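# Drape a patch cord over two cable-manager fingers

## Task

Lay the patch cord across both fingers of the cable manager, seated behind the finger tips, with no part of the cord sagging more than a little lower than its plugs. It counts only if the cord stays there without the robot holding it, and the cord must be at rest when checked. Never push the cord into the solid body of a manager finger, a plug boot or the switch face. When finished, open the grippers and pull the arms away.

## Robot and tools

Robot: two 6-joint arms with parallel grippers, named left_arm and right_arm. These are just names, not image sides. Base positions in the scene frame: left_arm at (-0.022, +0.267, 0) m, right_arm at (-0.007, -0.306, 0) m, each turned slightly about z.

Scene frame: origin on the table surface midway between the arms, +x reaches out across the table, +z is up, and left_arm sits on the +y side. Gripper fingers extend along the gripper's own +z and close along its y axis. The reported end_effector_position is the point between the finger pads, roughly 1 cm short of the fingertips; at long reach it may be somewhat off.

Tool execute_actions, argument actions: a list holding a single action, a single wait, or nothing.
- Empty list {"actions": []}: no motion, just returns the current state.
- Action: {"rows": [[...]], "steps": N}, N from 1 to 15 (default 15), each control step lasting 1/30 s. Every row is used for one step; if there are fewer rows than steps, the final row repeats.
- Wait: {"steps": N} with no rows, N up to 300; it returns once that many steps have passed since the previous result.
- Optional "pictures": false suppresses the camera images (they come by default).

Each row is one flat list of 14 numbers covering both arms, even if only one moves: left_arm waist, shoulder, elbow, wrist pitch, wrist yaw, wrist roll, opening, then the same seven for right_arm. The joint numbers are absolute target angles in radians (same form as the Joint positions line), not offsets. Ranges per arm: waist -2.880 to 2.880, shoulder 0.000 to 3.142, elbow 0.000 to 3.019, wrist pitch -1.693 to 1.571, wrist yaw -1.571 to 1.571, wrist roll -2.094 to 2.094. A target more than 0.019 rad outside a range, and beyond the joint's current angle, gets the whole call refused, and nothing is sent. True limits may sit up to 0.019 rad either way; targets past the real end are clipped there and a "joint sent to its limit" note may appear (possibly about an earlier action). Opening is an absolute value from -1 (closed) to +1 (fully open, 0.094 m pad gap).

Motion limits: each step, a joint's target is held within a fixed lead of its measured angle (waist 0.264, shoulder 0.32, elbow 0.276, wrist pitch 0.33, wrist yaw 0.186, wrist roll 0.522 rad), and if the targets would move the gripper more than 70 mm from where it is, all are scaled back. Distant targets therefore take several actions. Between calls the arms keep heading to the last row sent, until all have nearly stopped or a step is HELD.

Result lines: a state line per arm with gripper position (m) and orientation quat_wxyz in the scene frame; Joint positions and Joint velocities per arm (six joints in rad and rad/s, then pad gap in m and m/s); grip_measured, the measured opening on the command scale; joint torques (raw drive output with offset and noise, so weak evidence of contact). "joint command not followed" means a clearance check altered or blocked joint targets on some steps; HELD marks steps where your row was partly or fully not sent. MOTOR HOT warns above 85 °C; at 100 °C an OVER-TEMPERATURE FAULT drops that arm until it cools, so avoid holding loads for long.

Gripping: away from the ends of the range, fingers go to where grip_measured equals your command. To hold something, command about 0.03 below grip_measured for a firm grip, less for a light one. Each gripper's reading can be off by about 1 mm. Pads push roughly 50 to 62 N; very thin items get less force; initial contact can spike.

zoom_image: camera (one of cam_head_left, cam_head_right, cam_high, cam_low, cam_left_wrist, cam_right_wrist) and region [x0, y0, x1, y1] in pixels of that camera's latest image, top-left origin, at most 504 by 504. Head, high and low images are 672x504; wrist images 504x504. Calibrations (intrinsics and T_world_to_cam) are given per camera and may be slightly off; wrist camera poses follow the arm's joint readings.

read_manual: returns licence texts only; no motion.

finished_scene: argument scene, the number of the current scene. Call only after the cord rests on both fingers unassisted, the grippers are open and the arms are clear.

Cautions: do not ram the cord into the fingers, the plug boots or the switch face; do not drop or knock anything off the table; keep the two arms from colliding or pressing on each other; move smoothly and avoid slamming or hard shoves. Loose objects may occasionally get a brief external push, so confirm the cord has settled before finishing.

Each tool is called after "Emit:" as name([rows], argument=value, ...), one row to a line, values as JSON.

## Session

Emit:
execute_actions(actions=[])

Scene clock: 0.00 s of 5233.50 s.
left_arm: end_effector_position=(+0.3318, +0.4388, +0.3134) grip_measured=+1.000 end_effector_quat_wxyz=(+0.218, -0.442, +0.740, +0.457) | right_arm: end_effector_position=(+0.5013, -0.1497, +0.3134) grip_measured=+1.000 end_effector_quat_wxyz=(+0.210, -0.239, +0.887, +0.335)
Joint positions: left_arm=[ 0.037  1.319  1.205 -1.515 -1.062 -1.049  0.094] | right_arm=[-0.093  1.506  1.474 -1.169 -0.742 -0.301  0.094]
Joint velocities: left_arm=[-0.015 -0.024 -0.007  0.002 -0.022 -0.051  0.   ] | right_arm=[-0.005  0.005 -0.007  0.017 -0.022 -0.022  0.   ]
Joint torques (N m, as the arm reports them, + toward a larger angle): no reading
camera_calibration (this result's frames):
cam_left_wrist: T_world_to_cam=[[0.852758, -0.189586, -0.486683, -0.0469727], [-0.367526, -0.879882, -0.301217, 0.608995], [-0.371118, 0.435734, -0.820005, 0.312205], [0, 0, 0, 1]] pos_world=[0.379743, 0.3909, 0.416589]
cam_right_wrist: T_world_to_cam=[[0.572524, -0.663691, -0.481385, -0.236935], [-0.767332, -0.640574, -0.0294422, 0.303561], [-0.288822, 0.386238, -0.876015, 0.60063], [0, 0, 0, 1]] pos_world=[0.542058, -0.194785, 0.421042]

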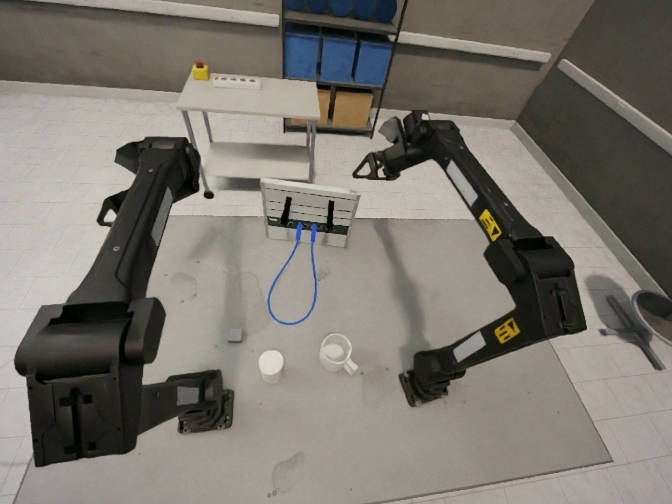

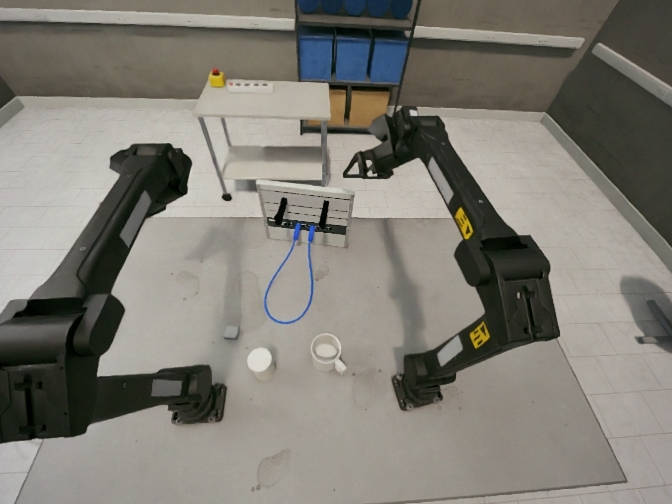

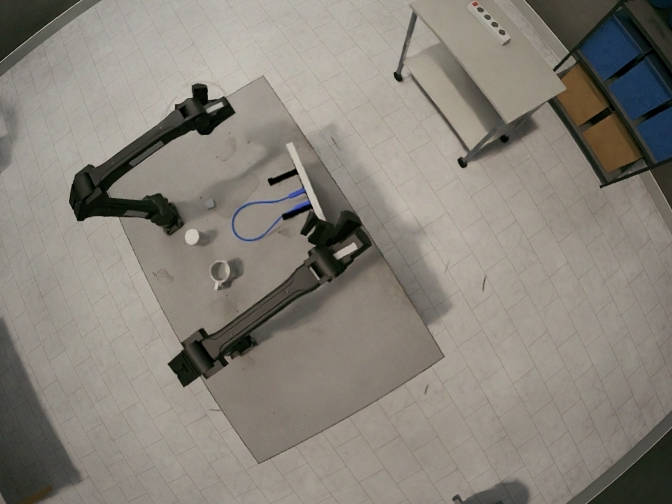

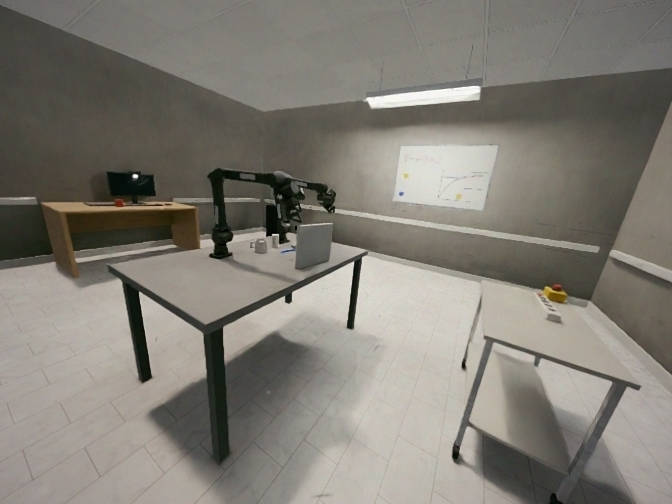

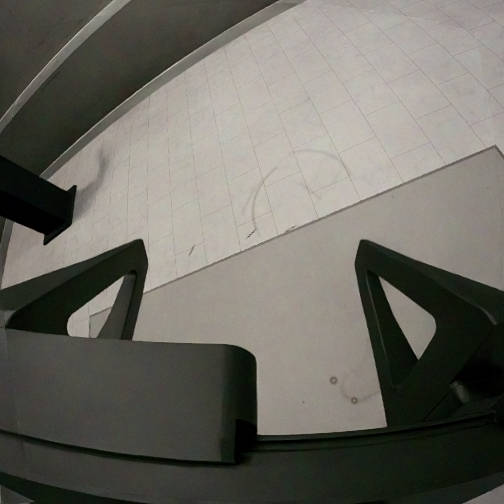

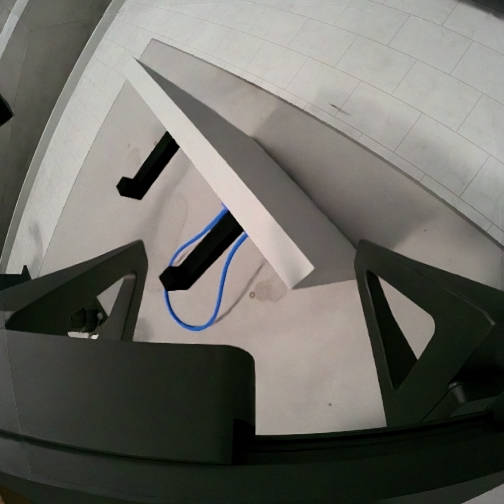

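Emit:
zoom_image(camera="cam_head_left", region=[220, 160, 400, 340])

Region (220, 160, 400, 340) of cam_head_left's 672x504 image, scaled by 2.800, with more detail than that image has.

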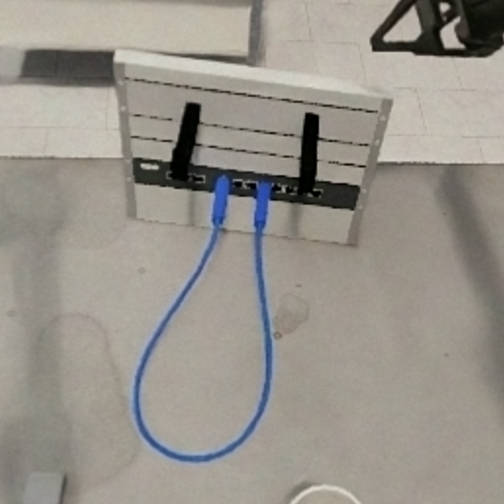

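Emit:
execute_actions([
  {"rows": [[-0.45,1.2,0.9,-1.25,0,-1.02,-0.2,-0.2,1.2,1.35,-1.3,0,1.0,-0.2]], "steps": 15},
], pictures=false)

Emit:
execute_actions([
  {"steps": 20},
], pictures=false)

Emit:
execute_actions([
  {"rows": [[-0.51,1.26,0.668,-0.955,0,-1.03,-0.2,0.2,1.25,1.0,-1.0,0,1.2,-0.2]], "steps": 15},
], pictures=false)

Emit:
execute_actions([
  {"steps": 30},
])

Scene clock: 37.67 s of 5233.50 s.
left_arm: end_effector_position=(+0.2618, +0.1302, +0.1450) grip_measured=-0.198 end_effector_quat_wxyz=(-0.000, -0.285, +0.958, +0.007) | right_arm: end_effector_position=(+0.4119, -0.3221, +0.3659) grip_measured=-0.198 end_effector_quat_wxyz=(+0.226, +0.397, +0.885, +0.093)
Joint positions: left_arm=[-0.478  1.217  0.902 -1.265 -0.01  -1.033  0.038] | right_arm=[-0.21   1.15   1.357 -1.284 -0.002  0.807  0.038]
Joint velocities: left_arm=[ 0.093 -0.073 -0.007  0.022  0.3    0.066 -0.001] | right_arm=[ 0.044  0.005  0.012 -0.002  0.007  1.267  0.   ]
Joint torques (N m, as the arm reports them, + toward a larger angle): left_arm=[ 1.91 -7.79  8.55  0.82 -0.08  0.17] | right_arm=[ 1.12 -4.8  10.18  1.07  0.12  0.08]
Steps of this call (steps 1 to 90: nothing new was sent; then 34.17 s passed at rest; steps 91 to 105: all 15 steps of this action). Readings (joint positions):
91: left_arm=[0.028 1.310 1.185 -1.482 -1.020 -1.048] | right_arm=[-0.095 1.496 1.467 -1.174 -0.695 -0.259]
92: left_arm=[0.007 1.290 1.145 -1.434 -0.969 -1.048] | right_arm=[-0.100 1.477 1.447 -1.187 -0.640 -0.208]
94: left_arm=[-0.069 1.252 1.052 -1.374 -0.857 -1.047] | right_arm=[-0.123 1.420 1.403 -1.220 -0.519 -0.095]
98: left_arm=[-0.290 1.223 0.936 -1.306 -0.577 -1.043] | right_arm=[-0.184 1.279 1.358 -1.272 -0.162 0.241]
105: the state above

Scene clock: 38.33 s of 5233.50 s.
left_arm: end_effector_position=(+0.2634, +0.1338, +0.1481) grip_measured=-0.198 end_effector_quat_wxyz=(+0.001, -0.293, +0.956, +0.001) | right_arm: end_effector_position=(+0.4230, -0.3211, +0.3459) grip_measured=-0.198 end_effector_quat_wxyz=(+0.195, +0.477, +0.851, +0.102)
Joint positions: left_arm=[-0.462  1.206  0.902 -1.265 -0.003 -1.032  0.038] | right_arm=[-0.206  1.199  1.357 -1.285 -0.002  0.987  0.038]
Joint velocities: left_arm=[-0.005  0.005 -0.007 -0.007  0.022 -0.007 -0.001] | right_arm=[-0.005 -0.005 -0.002 -0.007 -0.051 -0.022 -0.001]
Joint torques (N m, as the arm reports them, + toward a larger angle): left_arm=[ 0.77 -7.69  8.32  0.85 -0.02  0.11] | right_arm=[ 0.87 -8.75 10.09  0.76  0.08  0.08]
Steps of this call (steps 1 to 20: the robot went on to your last target). Readings (joint positions):
1: left_arm=[-0.475 1.214 0.902 -1.265 -0.005 -1.032] | right_arm=[-0.208 1.152 1.357 -1.284 -0.002 0.843]
2: left_arm=[-0.471 1.212 0.902 -1.265 -0.004 -1.032] | right_arm=[-0.208 1.158 1.357 -1.285 -0.002 0.873]
4: left_arm=[-0.464 1.208 0.902 -1.265 -0.004 -1.032] | right_arm=[-0.206 1.172 1.357 -1.285 -0.002 0.915]
8: left_arm=[-0.462 1.206 0.902 -1.265 -0.003 -1.032] | right_arm=[-0.206 1.196 1.357 -1.285 -0.002 0.959]
20: the state above

Scene clock: 38.83 s of 5233.50 s.
left_arm: end_effector_position=(+0.2275, +0.1386, +0.0451) grip_measured=-0.198 end_effector_quat_wxyz=(-0.006, -0.274, +0.962, +0.006) | right_arm: end_effector_position=(+0.3662, -0.1476, +0.1713) grip_measured=-0.198 end_effector_quat_wxyz=(+0.092, +0.369, +0.920, +0.095)
Joint positions: left_arm=[-0.5    1.267  0.649 -0.97  -0.002 -1.032  0.038] | right_arm=[ 0.229  1.267  0.993 -1.031 -0.004  1.165  0.038]
Joint velocities: left_arm=[ 0.005 -0.024  0.007 -0.002  0.007 -0.051  0.   ] | right_arm=[-0.112  0.054  0.012  0.032  0.007  0.125 -0.   ]
Joint torques (N m, as the arm reports them, + toward a larger angle): left_arm=[-1.43 -7.22  9.11  0.79 -0.06  0.04] | right_arm=[ -2.3  -10.72  10.78   2.48   0.17   0.15]
Steps of this call (steps 1 to 15: all 15 steps of this action). Readings (joint positions):
1: left_arm=[-0.464 1.205 0.880 -1.218 -0.003 -1.032] | right_arm=[-0.197 1.197 1.342 -1.259 0.003 1.001]
2: left_arm=[-0.468 1.201 0.840 -1.142 -0.003 -1.032] | right_arm=[-0.178 1.191 1.315 -1.221 0.004 1.015]
4: left_arm=[-0.480 1.214 0.748 -1.036 -0.003 -1.032] | right_arm=[-0.115 1.189 1.251 -1.168 0.004 1.039]
8: left_arm=[-0.500 1.272 0.652 -0.988 -0.002 -1.032] | right_arm=[0.048 1.208 1.117 -1.096 0.004 1.087]
15: the state above

Scene clock: 39.83 s of 5233.50 s.
left_arm: end_effector_position=(+0.2275, +0.1386, +0.0452) grip_measured=-0.198 end_effector_quat_wxyz=(-0.005, -0.274, +0.962, +0.006) | right_arm: end_effector_position=(+0.3725, -0.1573, +0.1728) grip_measured=-0.198 end_effector_quat_wxyz=(+0.097, +0.392, +0.909, +0.098)
Joint positions: left_arm=[-0.5    1.267  0.649 -0.97  -0.002 -1.032  0.038] | right_arm=[ 0.202  1.265  0.993 -1.022 -0.002  1.189  0.038]
Joint velocities: left_arm=[ 0.005 -0.005 -0.007 -0.002 -0.007  0.066 -0.   ] | right_arm=[ 0.005  0.005 -0.002 -0.002  0.037  0.007 -0.001]
Joint torques (N m, as the arm reports them, + toward a larger angle): left_arm=[-1.19 -7.13  9.02  0.94 -0.07  0.03] | right_arm=[  0.72 -10.43  10.79   1.99   0.11   0.1 ]
Steps of this call (steps 1 to 30: the robot went on to your last target). Readings (joint positions):
1: left_arm=[-0.500 1.267 0.649 -0.970 -0.002 -1.032] | right_arm=[0.225 1.268 0.993 -1.029 -0.004 1.170]
2: left_arm=[-0.500 1.267 0.649 -0.970 -0.002 -1.032] | right_arm=[0.219 1.267 0.993 -1.026 -0.003 1.174]
4: left_arm=[-0.500 1.267 0.649 -0.970 -0.002 -1.032] | right_arm=[0.208 1.265 0.993 -1.022 -0.002 1.179]
8: left_arm=[-0.500 1.267 0.649 -0.970 -0.002 -1.032] | right_arm=[0.202 1.265 0.993 -1.022 -0.002 1.185]
30: the state above
All arms were judged still, so your last target was given up. Only a new action makes them travel on or press farther. Fingers that are still opening or closing keep moving.
camera_calibration (this result's frames):
cam_left_wrist: T_world_to_cam=[[0.526926, -0.849731, -0.0174763, -0.00104432], [-0.677807, -0.432542, 0.594546, 0.193819], [-0.512763, -0.301436, -0.803872, 0.318016], [0, 0, 0, 1]] pos_world=[0.29499, 0.178809, 0.140392]
cam_right_wrist: T_world_to_cam=[[-0.687809, -0.68334, -0.244877, 0.18966], [-0.69776, 0.529392, 0.482572, 0.265324], [-0.200124, 0.502783, -0.840928, 0.422387], [0, 0, 0, 1]] pos_world=[0.400112, -0.223227, 0.273603]

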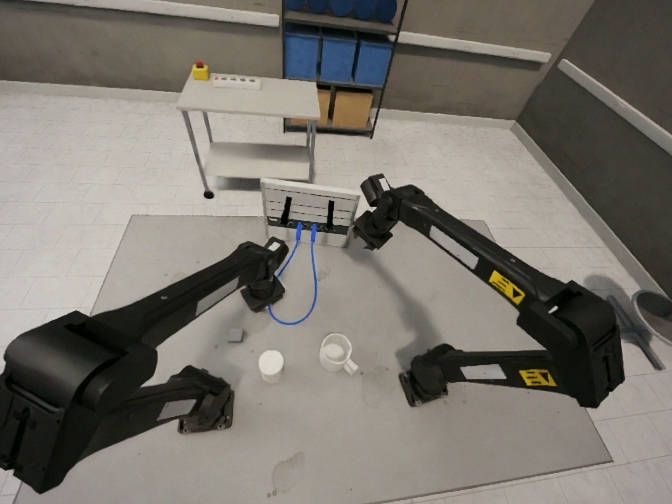

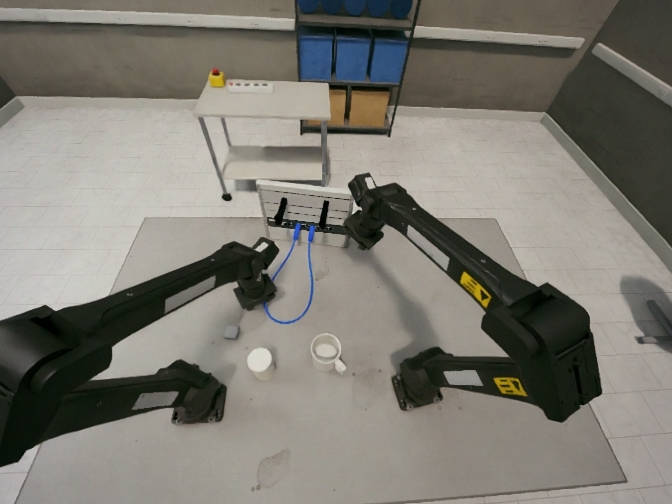

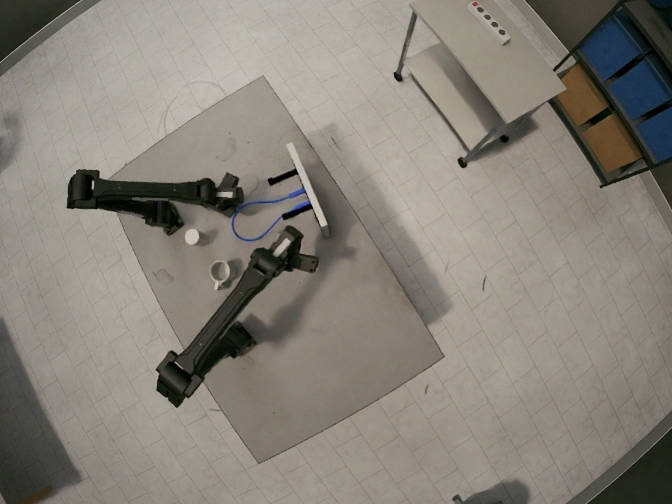

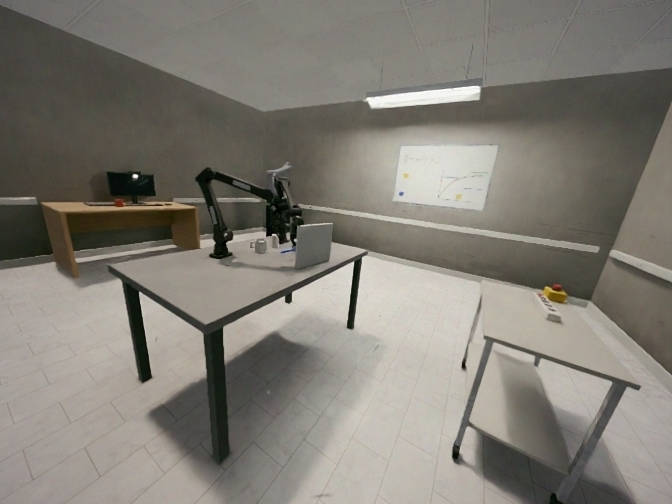

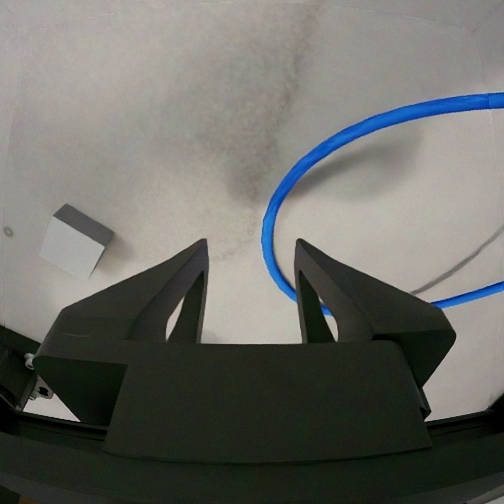

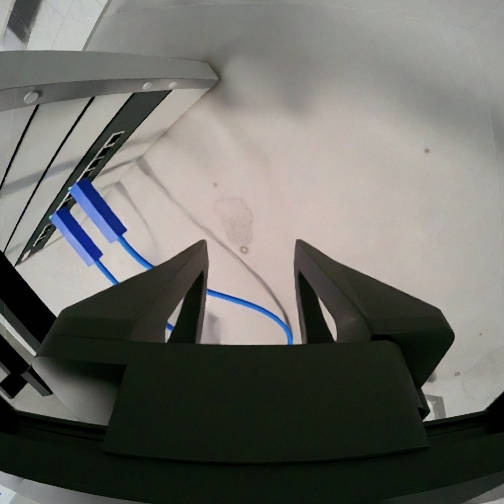

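Emit:
execute_actions(actions=[])

Scene clock: 56.00 s of 5233.50 s.
left_arm: end_effector_position=(+0.2275, +0.1386, +0.0452) grip_measured=-0.198 end_effector_quat_wxyz=(-0.005, -0.274, +0.962, +0.006) | right_arm: end_effector_position=(+0.3725, -0.1573, +0.1728) grip_measured=-0.198 end_effector_quat_wxyz=(+0.097, +0.392, +0.909, +0.098)
Joint positions: left_arm=[-0.5    1.267  0.649 -0.97  -0.002 -1.032  0.038] | right_arm=[ 0.202  1.265  0.993 -1.022 -0.002  1.189  0.038]
Joint velocities: left_arm=[-0.005 -0.015  0.012 -0.012 -0.022  0.037  0.002] | right_arm=[-0.005 -0.015 -0.007  0.007  0.022  0.037 -0.   ]
Joint torques (N m, as the arm reports them, + toward a larger angle): left_arm=[-1.07 -7.22  9.05  0.85 -0.08  0.04] | right_arm=[  0.41 -10.56  10.83   1.93   0.07   0.16]
Steps of this call (steps 1 to 90: nothing new was sent; then 13.17 s passed at rest). Readings (joint positions):
1: left_arm=[-0.500 1.267 0.649 -0.970 -0.002 -1.032] | right_arm=[0.202 1.265 0.993 -1.022 -0.002 1.189]
2: left_arm=[-0.500 1.267 0.649 -0.970 -0.002 -1.032] | right_arm=[0.202 1.265 0.993 -1.022 -0.002 1.189]
4: left_arm=[-0.500 1.267 0.649 -0.970 -0.002 -1.032] | right_arm=[0.202 1.265 0.993 -1.022 -0.002 1.189]
8: left_arm=[-0.500 1.267 0.649 -0.970 -0.002 -1.032] | right_arm=[0.202 1.265 0.993 -1.022 -0.002 1.189]
90: the state above
camera_calibration (this result's frames):
cam_left_wrist: T_world_to_cam=[[0.526926, -0.849731, -0.0174763, -0.00104432], [-0.677807, -0.432542, 0.594546, 0.193819], [-0.512763, -0.301436, -0.803872, 0.318016], [0, 0, 0, 1]] pos_world=[0.29499, 0.178809, 0.140392]
cam_right_wrist: T_world_to_cam=[[-0.687809, -0.68334, -0.244877, 0.18966], [-0.69776, 0.529392, 0.482572, 0.265324], [-0.200124, 0.502783, -0.840928, 0.422387], [0, 0, 0, 1]] pos_world=[0.400112, -0.223227, 0.273603]

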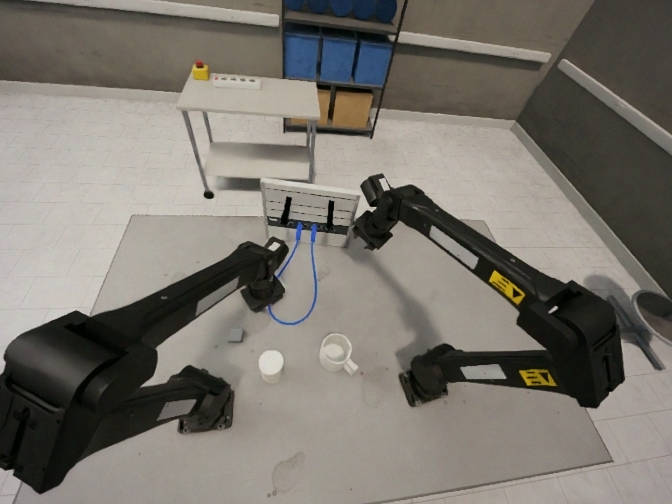

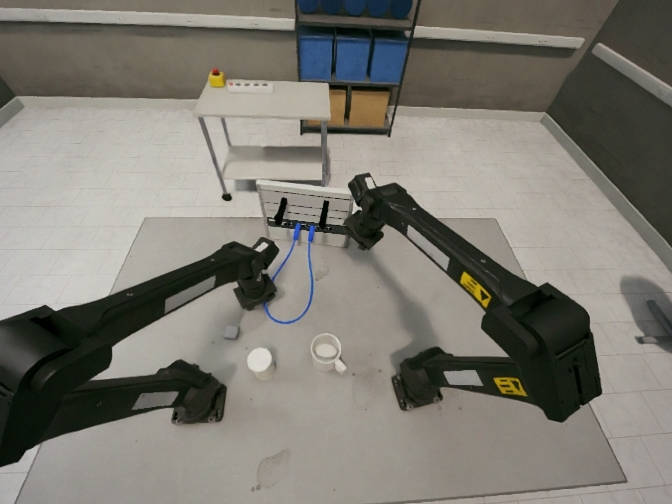

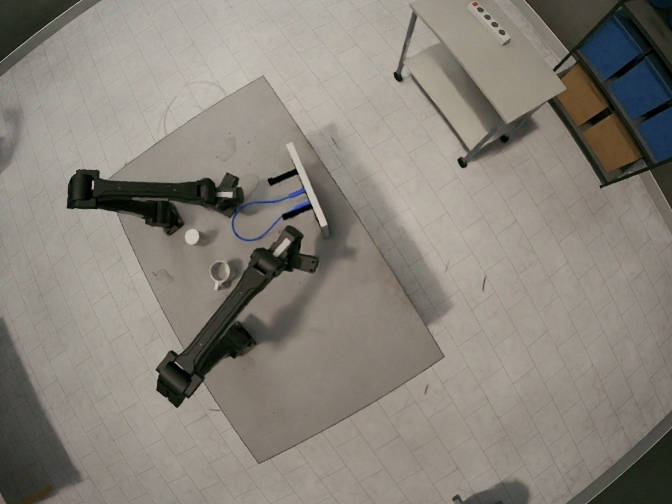

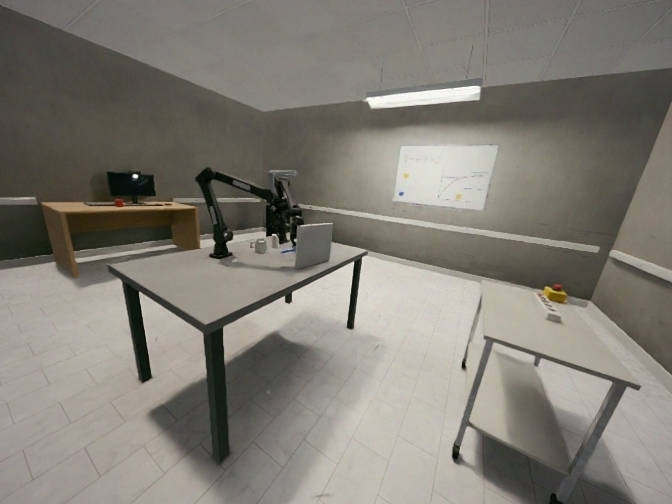

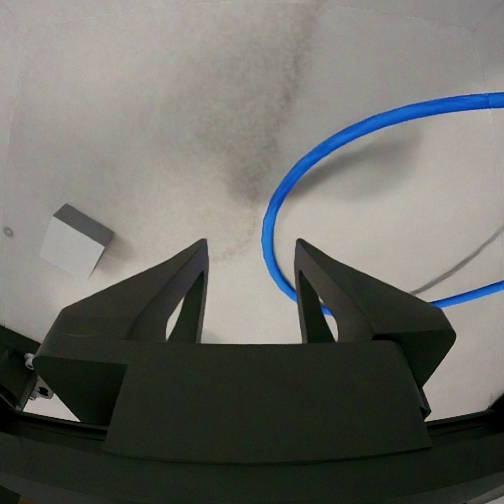

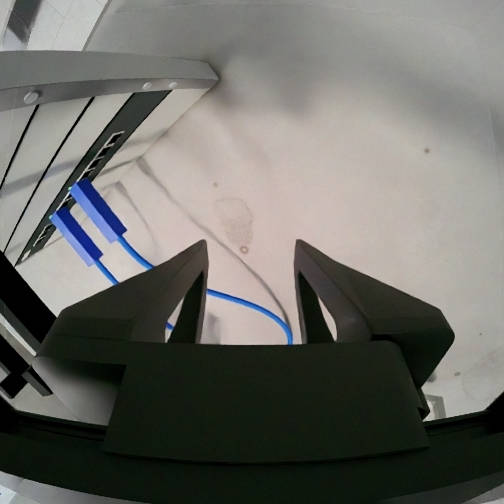

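Emit:
execute_actions([
  {"rows":[[-0.527,1.29,0.68,-0.94,0,-1.05,-0.2,0.2,1.25,1.0,-1.0,0,1.2,-0.2],[-0.527,1.29,0.68,-0.94,0,-1.05,-0.2,0.2,1.25,1.0,-1.0,0,1.2,-0.2],[-0.527,1.29,0.68,-0.94,0,-1.05,-0.2,0.2,1.25,1.0,-1.0,0,1.2,-0.2],[-0.527,1.29,0.68,-0.94,0,-1.05,-0.2,0.2,1.25,1.0,-1.0,0,1.2,-0.2],[-0.527,1.29,0.68,-0.94,0,-1.05,-0.2,0.2,1.25,1.0,-1.0,0,1.2,-0.2],[-0.527,1.31,0.665,-0.92,0,-1.05,-0.2,0.2,1.25,1.0,-1.0,0,1.2,-0.2],[-0.527,1.33,0.65,-0.89,0,-1.05,-0.2,0.2,1.25,1.0,-1.0,0,1.2,-0.2],[-0.527,1.35,0.635,-0.86,0,-1.05,-0.2,0.2,1.25,1.0,-1.0,0,1.2,-0.2],[-0.527,1.37,0.625,-0.82,0,-1.05,-0.2,0.2,1.25,1.0,-1.0,0,1.2,-0.2]],"steps":15},
])

Emit:
execute_actions([
  {"steps":15},
])

Scene clock: 81.60 s of 5233.50 s.
left_arm: end_effector_position=(+0.2357, +0.1297, +0.0102) grip_measured=-0.198 end_effector_quat_wxyz=(-0.004, -0.271, +0.963, +0.005) | right_arm: end_effector_position=(+0.3725, -0.1573, +0.1728) grip_measured=-0.198 end_effector_quat_wxyz=(+0.097, +0.392, +0.909, +0.098)
Joint positions: left_arm=[-0.514  1.374  0.628 -0.837 -0.002 -1.038  0.038] | right_arm=[ 0.202  1.265  0.993 -1.022 -0.002  1.189  0.038]
Joint velocities: left_arm=[-0.015 -0.024 -0.056 -0.012  0.095  0.051  0.   ] | right_arm=[ 0.005 -0.005  0.007 -0.007  0.037 -0.022 -0.001]
Joint torques (N m, as the arm reports them, + toward a larger angle): left_arm=[-1.33 -7.68  6.95  0.9  -0.07 -0.05] | right_arm=[  0.02 -10.6   10.73   2.08   0.15   0.15]
Steps of this call (steps 1 to 90: nothing new was sent; then 22.10 s passed at rest; steps 91 to 105: all 15 steps of this action). Readings (joint positions):
91: left_arm=[-0.501 1.267 0.649 -0.967 -0.002 -1.033] | right_arm=[0.202 1.265 0.993 -1.022 -0.002 1.189]
92: left_arm=[-0.504 1.270 0.649 -0.962 -0.002 -1.034] | right_arm=[0.202 1.265 0.993 -1.022 -0.002 1.189]
94: left_arm=[-0.510 1.276 0.649 -0.956 -0.002 -1.036] | right_arm=[0.202 1.265 0.993 -1.022 -0.002 1.189]
98: left_arm=[-0.514 1.299 0.649 -0.920 -0.002 -1.037] | right_arm=[0.202 1.265 0.993 -1.022 -0.002 1.189]
105: the state above
camera_calibration (this result's frames):
cam_left_wrist: T_world_to_cam=[[0.520165, -0.853958, -0.0135791, -0.0114329], [-0.683682, -0.42587, 0.592634, 0.216913], [-0.511867, -0.298984, -0.805358, 0.290903], [0, 0, 0, 1]] pos_world=[0.30315, 0.169589, 0.105576]
cam_right_wrist: T_world_to_cam=[[-0.687809, -0.68334, -0.244877, 0.18966], [-0.69776, 0.529392, 0.482572, 0.265324], [-0.200124, 0.502783, -0.840928, 0.422387], [0, 0, 0, 1]] pos_world=[0.400112, -0.223227, 0.273603]

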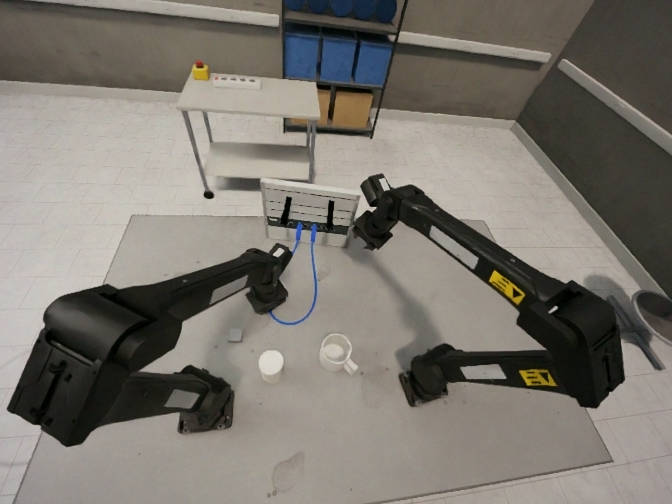

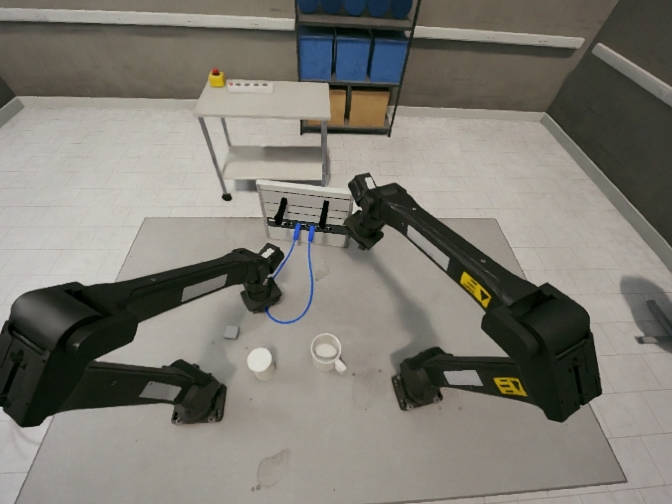

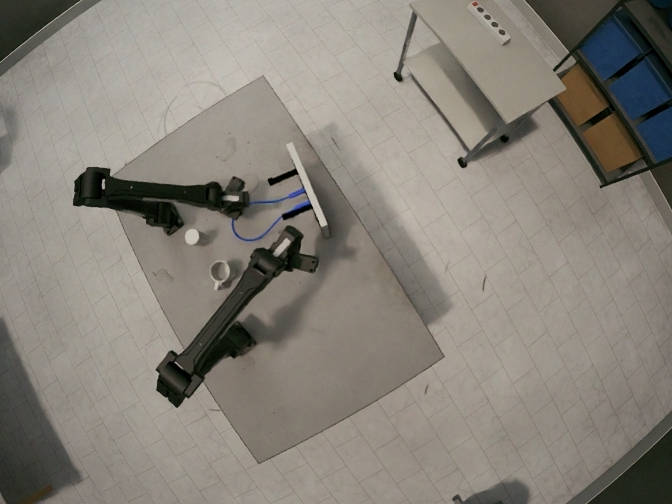

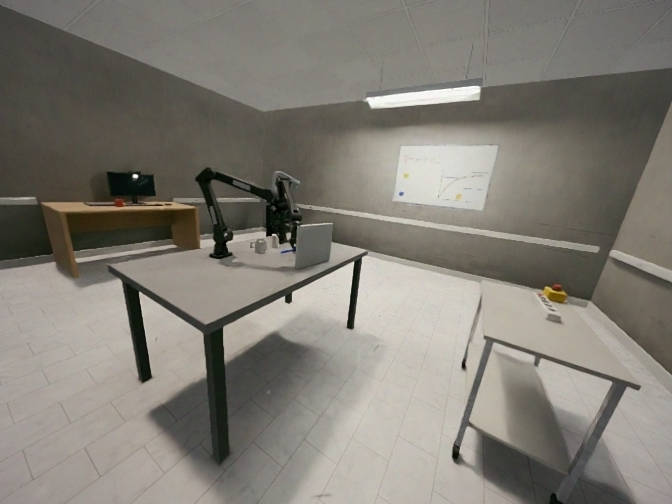

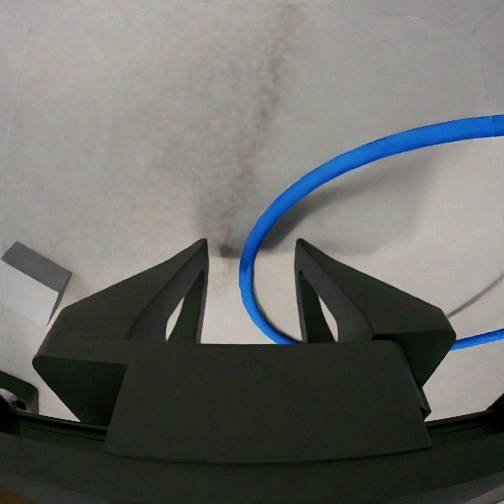

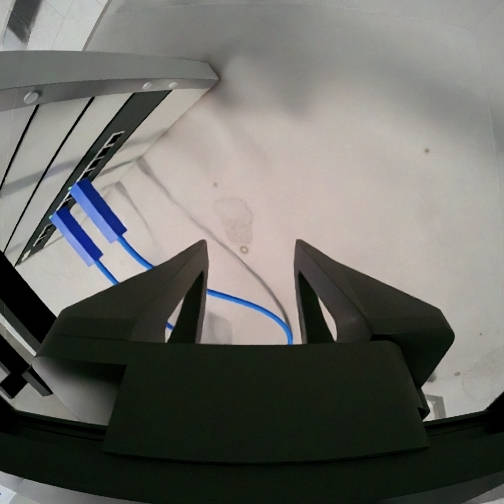

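Scene clock: 82.10 s of 5233.50 s.
left_arm: end_effector_position=(+0.2357, +0.1297, +0.0099) grip_measured=-0.198 end_effector_quat_wxyz=(-0.003, -0.271, +0.963, +0.004) | right_arm: end_effector_position=(+0.3725, -0.1573, +0.1728) grip_measured=-0.198 end_effector_quat_wxyz=(+0.097, +0.392, +0.909, +0.098)
Joint positions: left_arm=[-0.514  1.374  0.627 -0.835 -0.002 -1.038  0.038] | right_arm=[ 0.202  1.265  0.993 -1.022 -0.002  1.189  0.038]
Joint velocities: left_arm=[ 0.005  0.015  0.002  0.002 -0.037 -0.037  0.   ] | right_arm=[-0.005 -0.005  0.002 -0.017  0.007 -0.066 -0.   ]
Joint torques (N m, as the arm reports them, + toward a larger angle): left_arm=[-1.38 -7.68  6.83  0.89 -0.06 -0.08] | right_arm=[  1.14 -10.96  10.81   2.13   0.07   0.12]
Steps of this call (steps 1 to 15: the robot went on to your last target). Readings (joint positions):
1: left_arm=[-0.514 1.374 0.627 -0.837 -0.002 -1.038] | right_arm=[0.202 1.265 0.993 -1.022 -0.002 1.189]
2: left_arm=[-0.514 1.374 0.627 -0.837 -0.002 -1.038] | right_arm=[0.202 1.265 0.993 -1.022 -0.002 1.189]
4: left_arm=[-0.514 1.374 0.627 -0.835 -0.002 -1.038] | right_arm=[0.202 1.265 0.993 -1.022 -0.002 1.189]
8: left_arm=[-0.514 1.374 0.627 -0.835 -0.002 -1.038] | right_arm=[0.202 1.265 0.993 -1.022 -0.002 1.189]
15: the state above
All arms were judged still, so your last target was given up. Only a new action makes them travel on or press farther. Fingers that are still opening or closing keep moving.
camera_calibration (this result's frames):
cam_left_wrist: T_world_to_cam=[[0.520504, -0.853766, -0.0125956, -0.0115385], [-0.684119, -0.425814, 0.592169, 0.217199], [-0.510937, -0.299609, -0.805715, 0.290503], [0, 0, 0, 1]] pos_world=[0.303025, 0.169673, 0.105299]
cam_right_wrist: T_world_to_cam=[[-0.687809, -0.68334, -0.244877, 0.18966], [-0.69776, 0.529392, 0.482572, 0.265324], [-0.200124, 0.502783, -0.840928, 0.422387], [0, 0, 0, 1]] pos_world=[0.400112, -0.223227, 0.273603]

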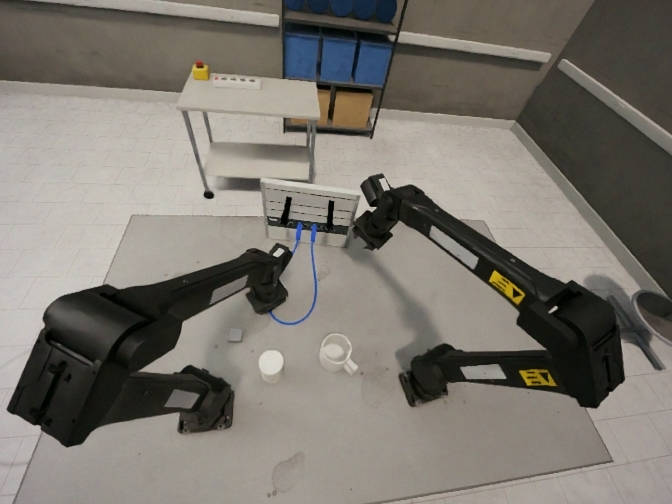

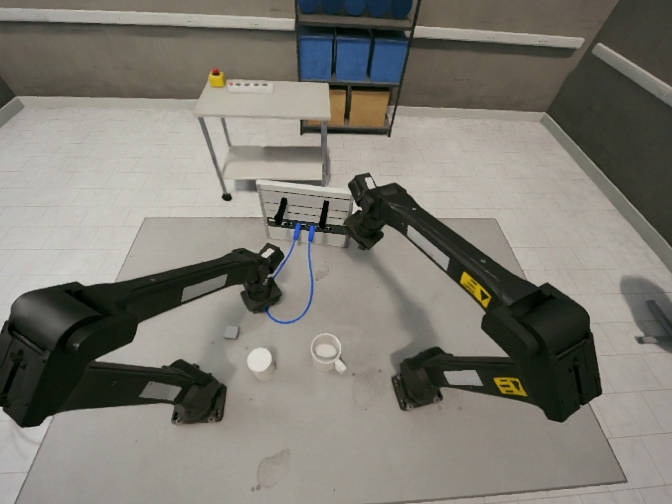

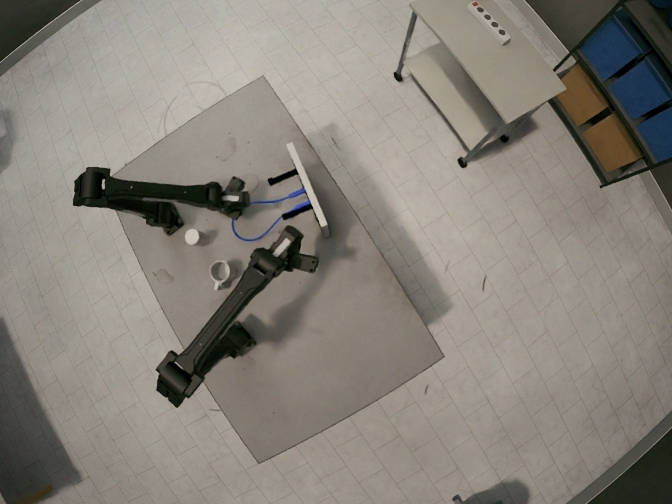

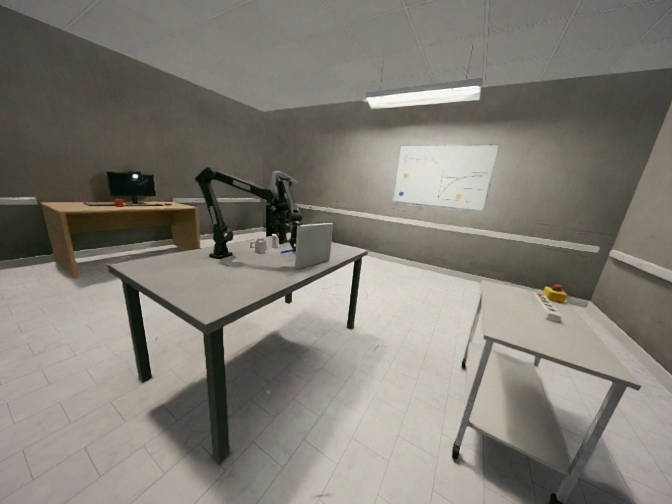

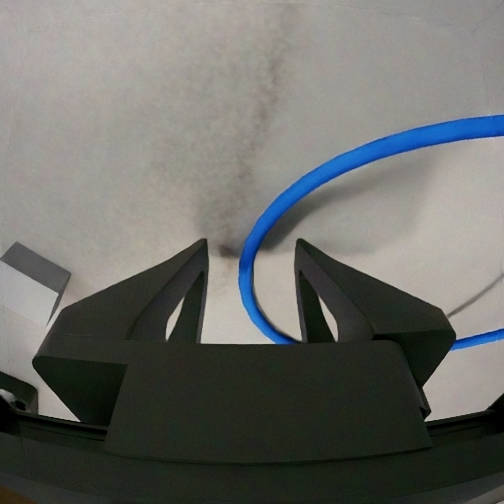

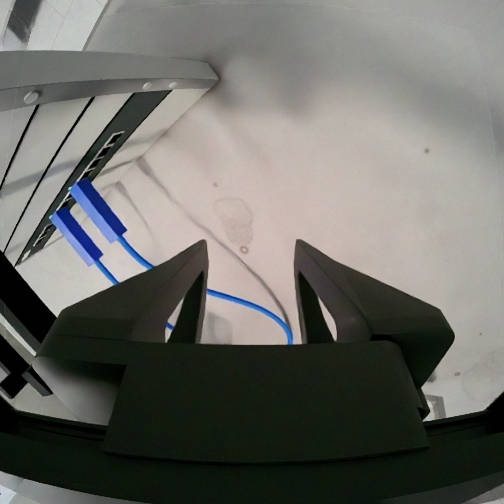

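Emit:
execute_actions([
  {"rows":[[-0.527,1.37,0.625,-0.82,0,-1.05,-0.94,0.2,1.25,1.0,-1.0,0,1.2,-0.2]],"steps":15},
], pictures=false)

Scene clock: 92.20 s of 5233.50 s.
left_arm: end_effector_position=(+0.2357, +0.1297, +0.0099) grip_measured=-0.938 end_effector_quat_wxyz=(-0.003, -0.271, +0.963, +0.004) | right_arm: end_effector_position=(+0.3725, -0.1573, +0.1728) grip_measured=-0.198 end_effector_quat_wxyz=(+0.097, +0.392, +0.909, +0.098)
Joint positions: left_arm=[-0.514  1.374  0.627 -0.835 -0.002 -1.039  0.003] | right_arm=[ 0.202  1.265  0.993 -1.022 -0.002  1.189  0.038]
Joint velocities: left_arm=[-0.005 -0.015  0.007 -0.012 -0.007 -0.022  0.   ] | right_arm=[-0.015 -0.005 -0.007 -0.007 -0.007 -0.037 -0.   ]
Joint torques (N m, as the arm reports them, + toward a larger angle): left_arm=[-1.34 -7.7   6.69  0.86 -0.07 -0.07] | right_arm=[  0.87 -10.61  10.86   2.05   0.09   0.18]
Steps of this call (steps 1 to 90: nothing new was sent; then 6.60 s passed at rest; steps 91 to 105: all 15 steps of this action). Readings (joint positions):
91: left_arm=[-0.514 1.374 0.627 -0.835 -0.002 -1.039] | right_arm=[0.202 1.265 0.993 -1.022 -0.002 1.189]
92: left_arm=[-0.514 1.374 0.627 -0.835 -0.002 -1.039] | right_arm=[0.202 1.265 0.993 -1.022 -0.002 1.189]
94: left_arm=[-0.514 1.374 0.627 -0.835 -0.002 -1.039] | right_arm=[0.202 1.265 0.993 -1.022 -0.002 1.189]
98: left_arm=[-0.514 1.374 0.627 -0.835 -0.002 -1.039] | right_arm=[0.202 1.265 0.993 -1.022 -0.002 1.189]
105: the state above

Emit:
execute_actions([
  {"rows":[[-0.527,1.37,0.625,-0.82,0,-1.05,-0.99,0.2,1.25,1.0,-1.0,0,1.2,-0.2]],"steps":8},
])

Scene clock: 97.80 s of 5233.50 s.
left_arm: end_effector_position=(+0.2357, +0.1297, +0.0099) grip_measured=-0.988 end_effector_quat_wxyz=(-0.003, -0.271, +0.963, +0.004) | right_arm: end_effector_position=(+0.3725, -0.1573, +0.1728) grip_measured=-0.198 end_effector_quat_wxyz=(+0.097, +0.392, +0.909, +0.098)
Joint positions: left_arm=[-0.514  1.374  0.627 -0.835 -0.002 -1.039  0.001] | right_arm=[ 0.202  1.265  0.993 -1.022 -0.002  1.189  0.038]
Joint velocities: left_arm=[ 0.005 -0.005 -0.007 -0.007  0.095  0.022 -0.   ] | right_arm=[-0.015 -0.024 -0.017 -0.012 -0.022 -0.007 -0.   ]
Joint torques (N m, as the arm reports them, + toward a larger angle): left_arm=[-1.54 -7.78  6.71  0.92 -0.07 -0.06] | right_arm=[  0.53 -10.44  10.85   1.9    0.09   0.18]
Steps of this call (steps 1 to 15: the robot went on to your last target; steps 16 to 90: nothing new was sent; then 2.33 s passed at rest; steps 91 to 98: all 8 steps of this action). Readings (joint positions):
91: left_arm=[-0.514 1.374 0.627 -0.835 -0.002 -1.039] | right_arm=[0.202 1.265 0.993 -1.022 -0.002 1.189]
92: left_arm=[-0.514 1.374 0.627 -0.835 -0.002 -1.039] | right_arm=[0.202 1.265 0.993 -1.022 -0.002 1.189]
94: left_arm=[-0.514 1.374 0.627 -0.835 -0.002 -1.039] | right_arm=[0.202 1.265 0.993 -1.022 -0.002 1.189]
98: the state above
camera_calibration (this result's frames):
cam_left_wrist: T_world_to_cam=[[0.52083, -0.853568, -0.0125971, -0.0116411], [-0.683958, -0.426077, 0.592166, 0.217195], [-0.510821, -0.299802, -0.805718, 0.2905], [0, 0, 0, 1]] pos_world=[0.303009, 0.169698, 0.105299]
cam_right_wrist: T_world_to_cam=[[-0.688069, -0.683064, -0.244917, 0.189807], [-0.697547, 0.529601, 0.48265, 0.265264], [-0.199972, 0.502938, -0.840871, 0.422345], [0, 0, 0, 1]] pos_world=[0.400091, -0.223247, 0.273595]

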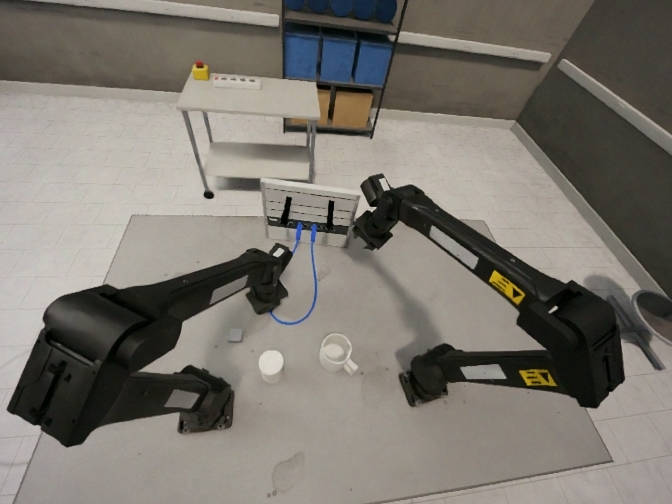

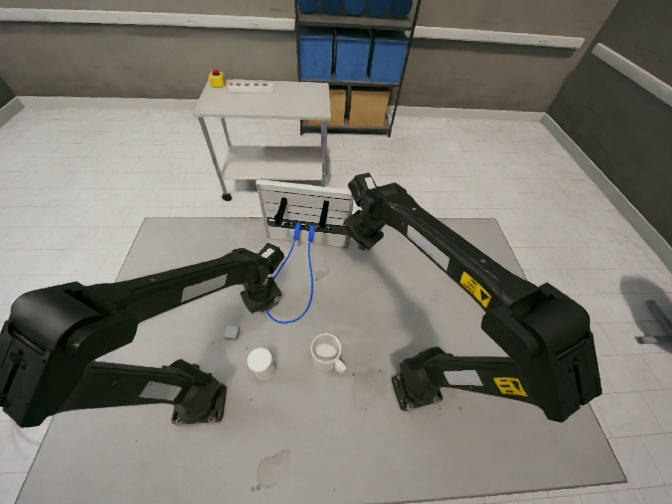

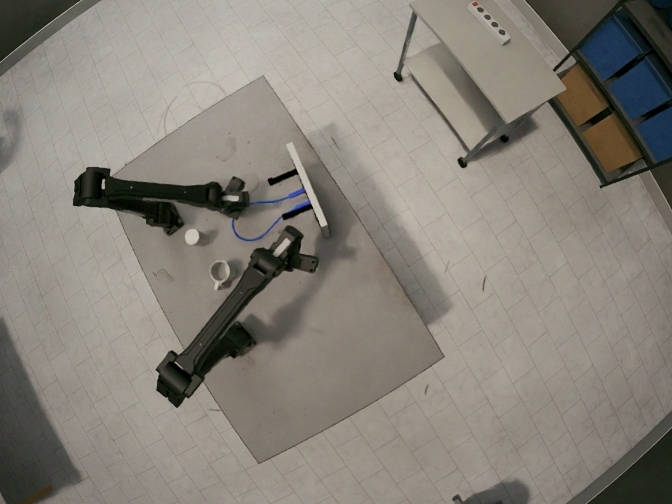

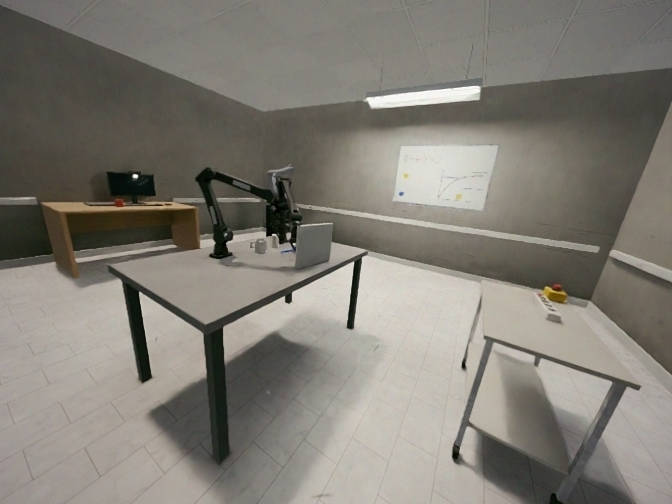

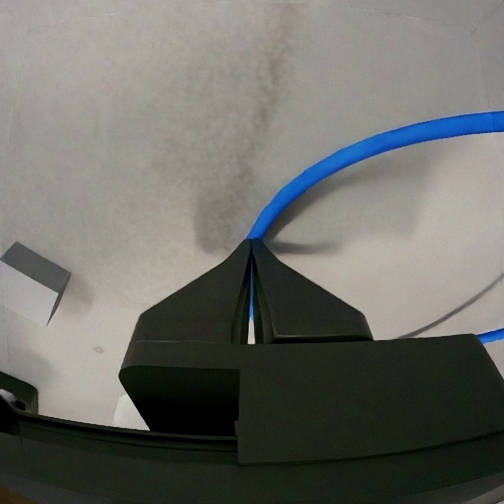

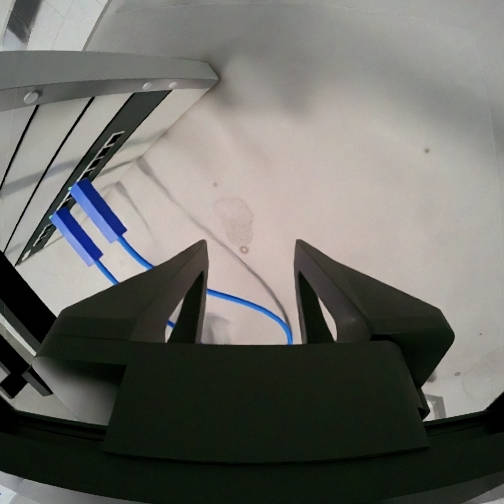

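Emit:
execute_actions([
  {"rows":[[-0.527,1.37,0.625,-0.82,0,-1.05,-0.4,0.2,1.25,1.0,-1.0,0,1.2,-0.2],[-0.527,1.37,0.625,-0.82,0,-1.05,-0.4,0.2,1.25,1.0,-1.0,0,1.2,-0.2],[-0.527,1.37,0.625,-0.82,0,-1.05,-0.4,0.2,1.25,1.0,-1.0,0,1.2,-0.2],[-0.527,1.37,0.625,-0.82,0,-1.05,-0.4,0.2,1.25,1.0,-1.0,0,1.2,-0.2],[-0.527,1.37,0.625,-0.82,0,-1.05,-0.4,0.2,1.25,1.0,-1.0,0,1.2,-0.2],[-0.527,1.37,0.625,-0.82,0,-1.05,-0.4,0.2,1.25,1.0,-1.0,0,1.2,-0.2],[-0.527,1.37,0.625,-0.82,0,-1.05,-0.4,0.2,1.25,1.0,-1.0,0,1.2,-0.2],[-0.527,1.39,0.617,-0.793,0,-1.05,-0.4,0.2,1.25,1.0,-1.0,0,1.2,-0.2]],"steps":15},
], pictures=false)

Emit:
execute_actions([
  {"rows":[[-0.527,1.39,0.617,-0.793,0,-1.05,-0.4,0.2,1.25,1.0,-1.0,0,1.2,-0.2],[-0.527,1.39,0.617,-0.793,0,-1.05,-0.4,0.2,1.25,1.0,-1.0,0,1.2,-0.2],[-0.527,1.39,0.617,-0.793,0,-1.05,-0.4,0.2,1.25,1.0,-1.0,0,1.2,-0.2],[-0.527,1.39,0.617,-0.793,0,-1.05,-0.4,0.2,1.25,1.0,-1.0,0,1.2,-0.2],[-0.527,1.39,0.617,-0.793,0,-1.05,-0.94,0.2,1.25,1.0,-1.0,0,1.2,-0.2]],"steps":15},
], pictures=false)

Scene clock: 110.47 s of 5233.50 s.
left_arm: end_effector_position=(+0.2393, +0.1278, +0.0074) grip_measured=-0.402 end_effector_quat_wxyz=(+0.003, -0.271, +0.963, -0.002) | right_arm: end_effector_position=(+0.3725, -0.1573, +0.1728) grip_measured=-0.198 end_effector_quat_wxyz=(+0.097, +0.392, +0.909, +0.098)
Joint positions: left_arm=[-0.514  1.379  0.624 -0.808 -0.002 -1.039  0.028] | right_arm=[ 0.202  1.265  0.993 -1.022 -0.002  1.189  0.038]
Joint velocities: left_arm=[-0.005 -0.015 -0.007  0.007 -0.051 -0.007  0.   ] | right_arm=[-0.015  0.005  0.012 -0.007 -0.007  0.007  0.001]
Joint torques (N m, as the arm reports them, + toward a larger angle): left_arm=[-1.17 -6.54  6.22  0.88 -0.09 -0.06] | right_arm=[  0.14 -10.97  10.91   2.07   0.15   0.16]
Steps of this call (steps 1 to 15: the robot went on to your last target; steps 16 to 90: nothing new was sent; then 9.17 s passed at rest; steps 91 to 105: all 15 steps of this action). Readings (joint positions):
91: left_arm=[-0.514 1.374 0.627 -0.835 -0.002 -1.039] | right_arm=[0.202 1.265 0.993 -1.022 -0.002 1.189]
92: left_arm=[-0.514 1.374 0.627 -0.835 -0.002 -1.039] | right_arm=[0.202 1.265 0.993 -1.022 -0.002 1.189]
94: left_arm=[-0.514 1.374 0.627 -0.835 -0.002 -1.039] | right_arm=[0.202 1.265 0.993 -1.022 -0.002 1.189]
98: left_arm=[-0.514 1.374 0.626 -0.829 -0.002 -1.039] | right_arm=[0.202 1.265 0.993 -1.022 -0.002 1.189]
105: the state above

Scene clock: 110.97 s of 5233.50 s.
left_arm: end_effector_position=(+0.2394, +0.1278, +0.0074) grip_measured=-0.919 end_effector_quat_wxyz=(+0.003, -0.271, +0.963, -0.002) | right_arm: end_effector_position=(+0.3725, -0.1573, +0.1728) grip_measured=-0.198 end_effector_quat_wxyz=(+0.097, +0.392, +0.909, +0.098)
Joint positions: left_arm=[-0.514  1.379  0.624 -0.808 -0.002 -1.039  0.004] | right_arm=[ 0.202  1.265  0.993 -1.022 -0.002  1.189  0.038]
Joint velocities: left_arm=[ 0.005 -0.005  0.002 -0.007  0.037 -0.051 -0.001] | right_arm=[-0.015 -0.015 -0.012 -0.012 -0.051  0.037 -0.   ]
Joint torques (N m, as the arm reports them, + toward a larger angle): left_arm=[-1.22 -6.49  6.26  0.92 -0.11 -0.06] | right_arm=[ -0.09 -10.3   10.69   2.09   0.12   0.11]
Steps of this call (steps 1 to 15: all 15 steps of this action). Readings (joint positions):
1: left_arm=[-0.514 1.379 0.624 -0.808 -0.002 -1.039] | right_arm=[0.202 1.265 0.993 -1.022 -0.002 1.189]
2: left_arm=[-0.514 1.379 0.624 -0.808 -0.002 -1.039] | right_arm=[0.202 1.265 0.993 -1.022 -0.002 1.189]
4: left_arm=[-0.514 1.379 0.624 -0.808 -0.002 -1.039] | right_arm=[0.202 1.265 0.993 -1.022 -0.002 1.189]
8: left_arm=[-0.514 1.379 0.624 -0.808 -0.002 -1.039] | right_arm=[0.202 1.265 0.993 -1.022 -0.002 1.189]
15: the state above


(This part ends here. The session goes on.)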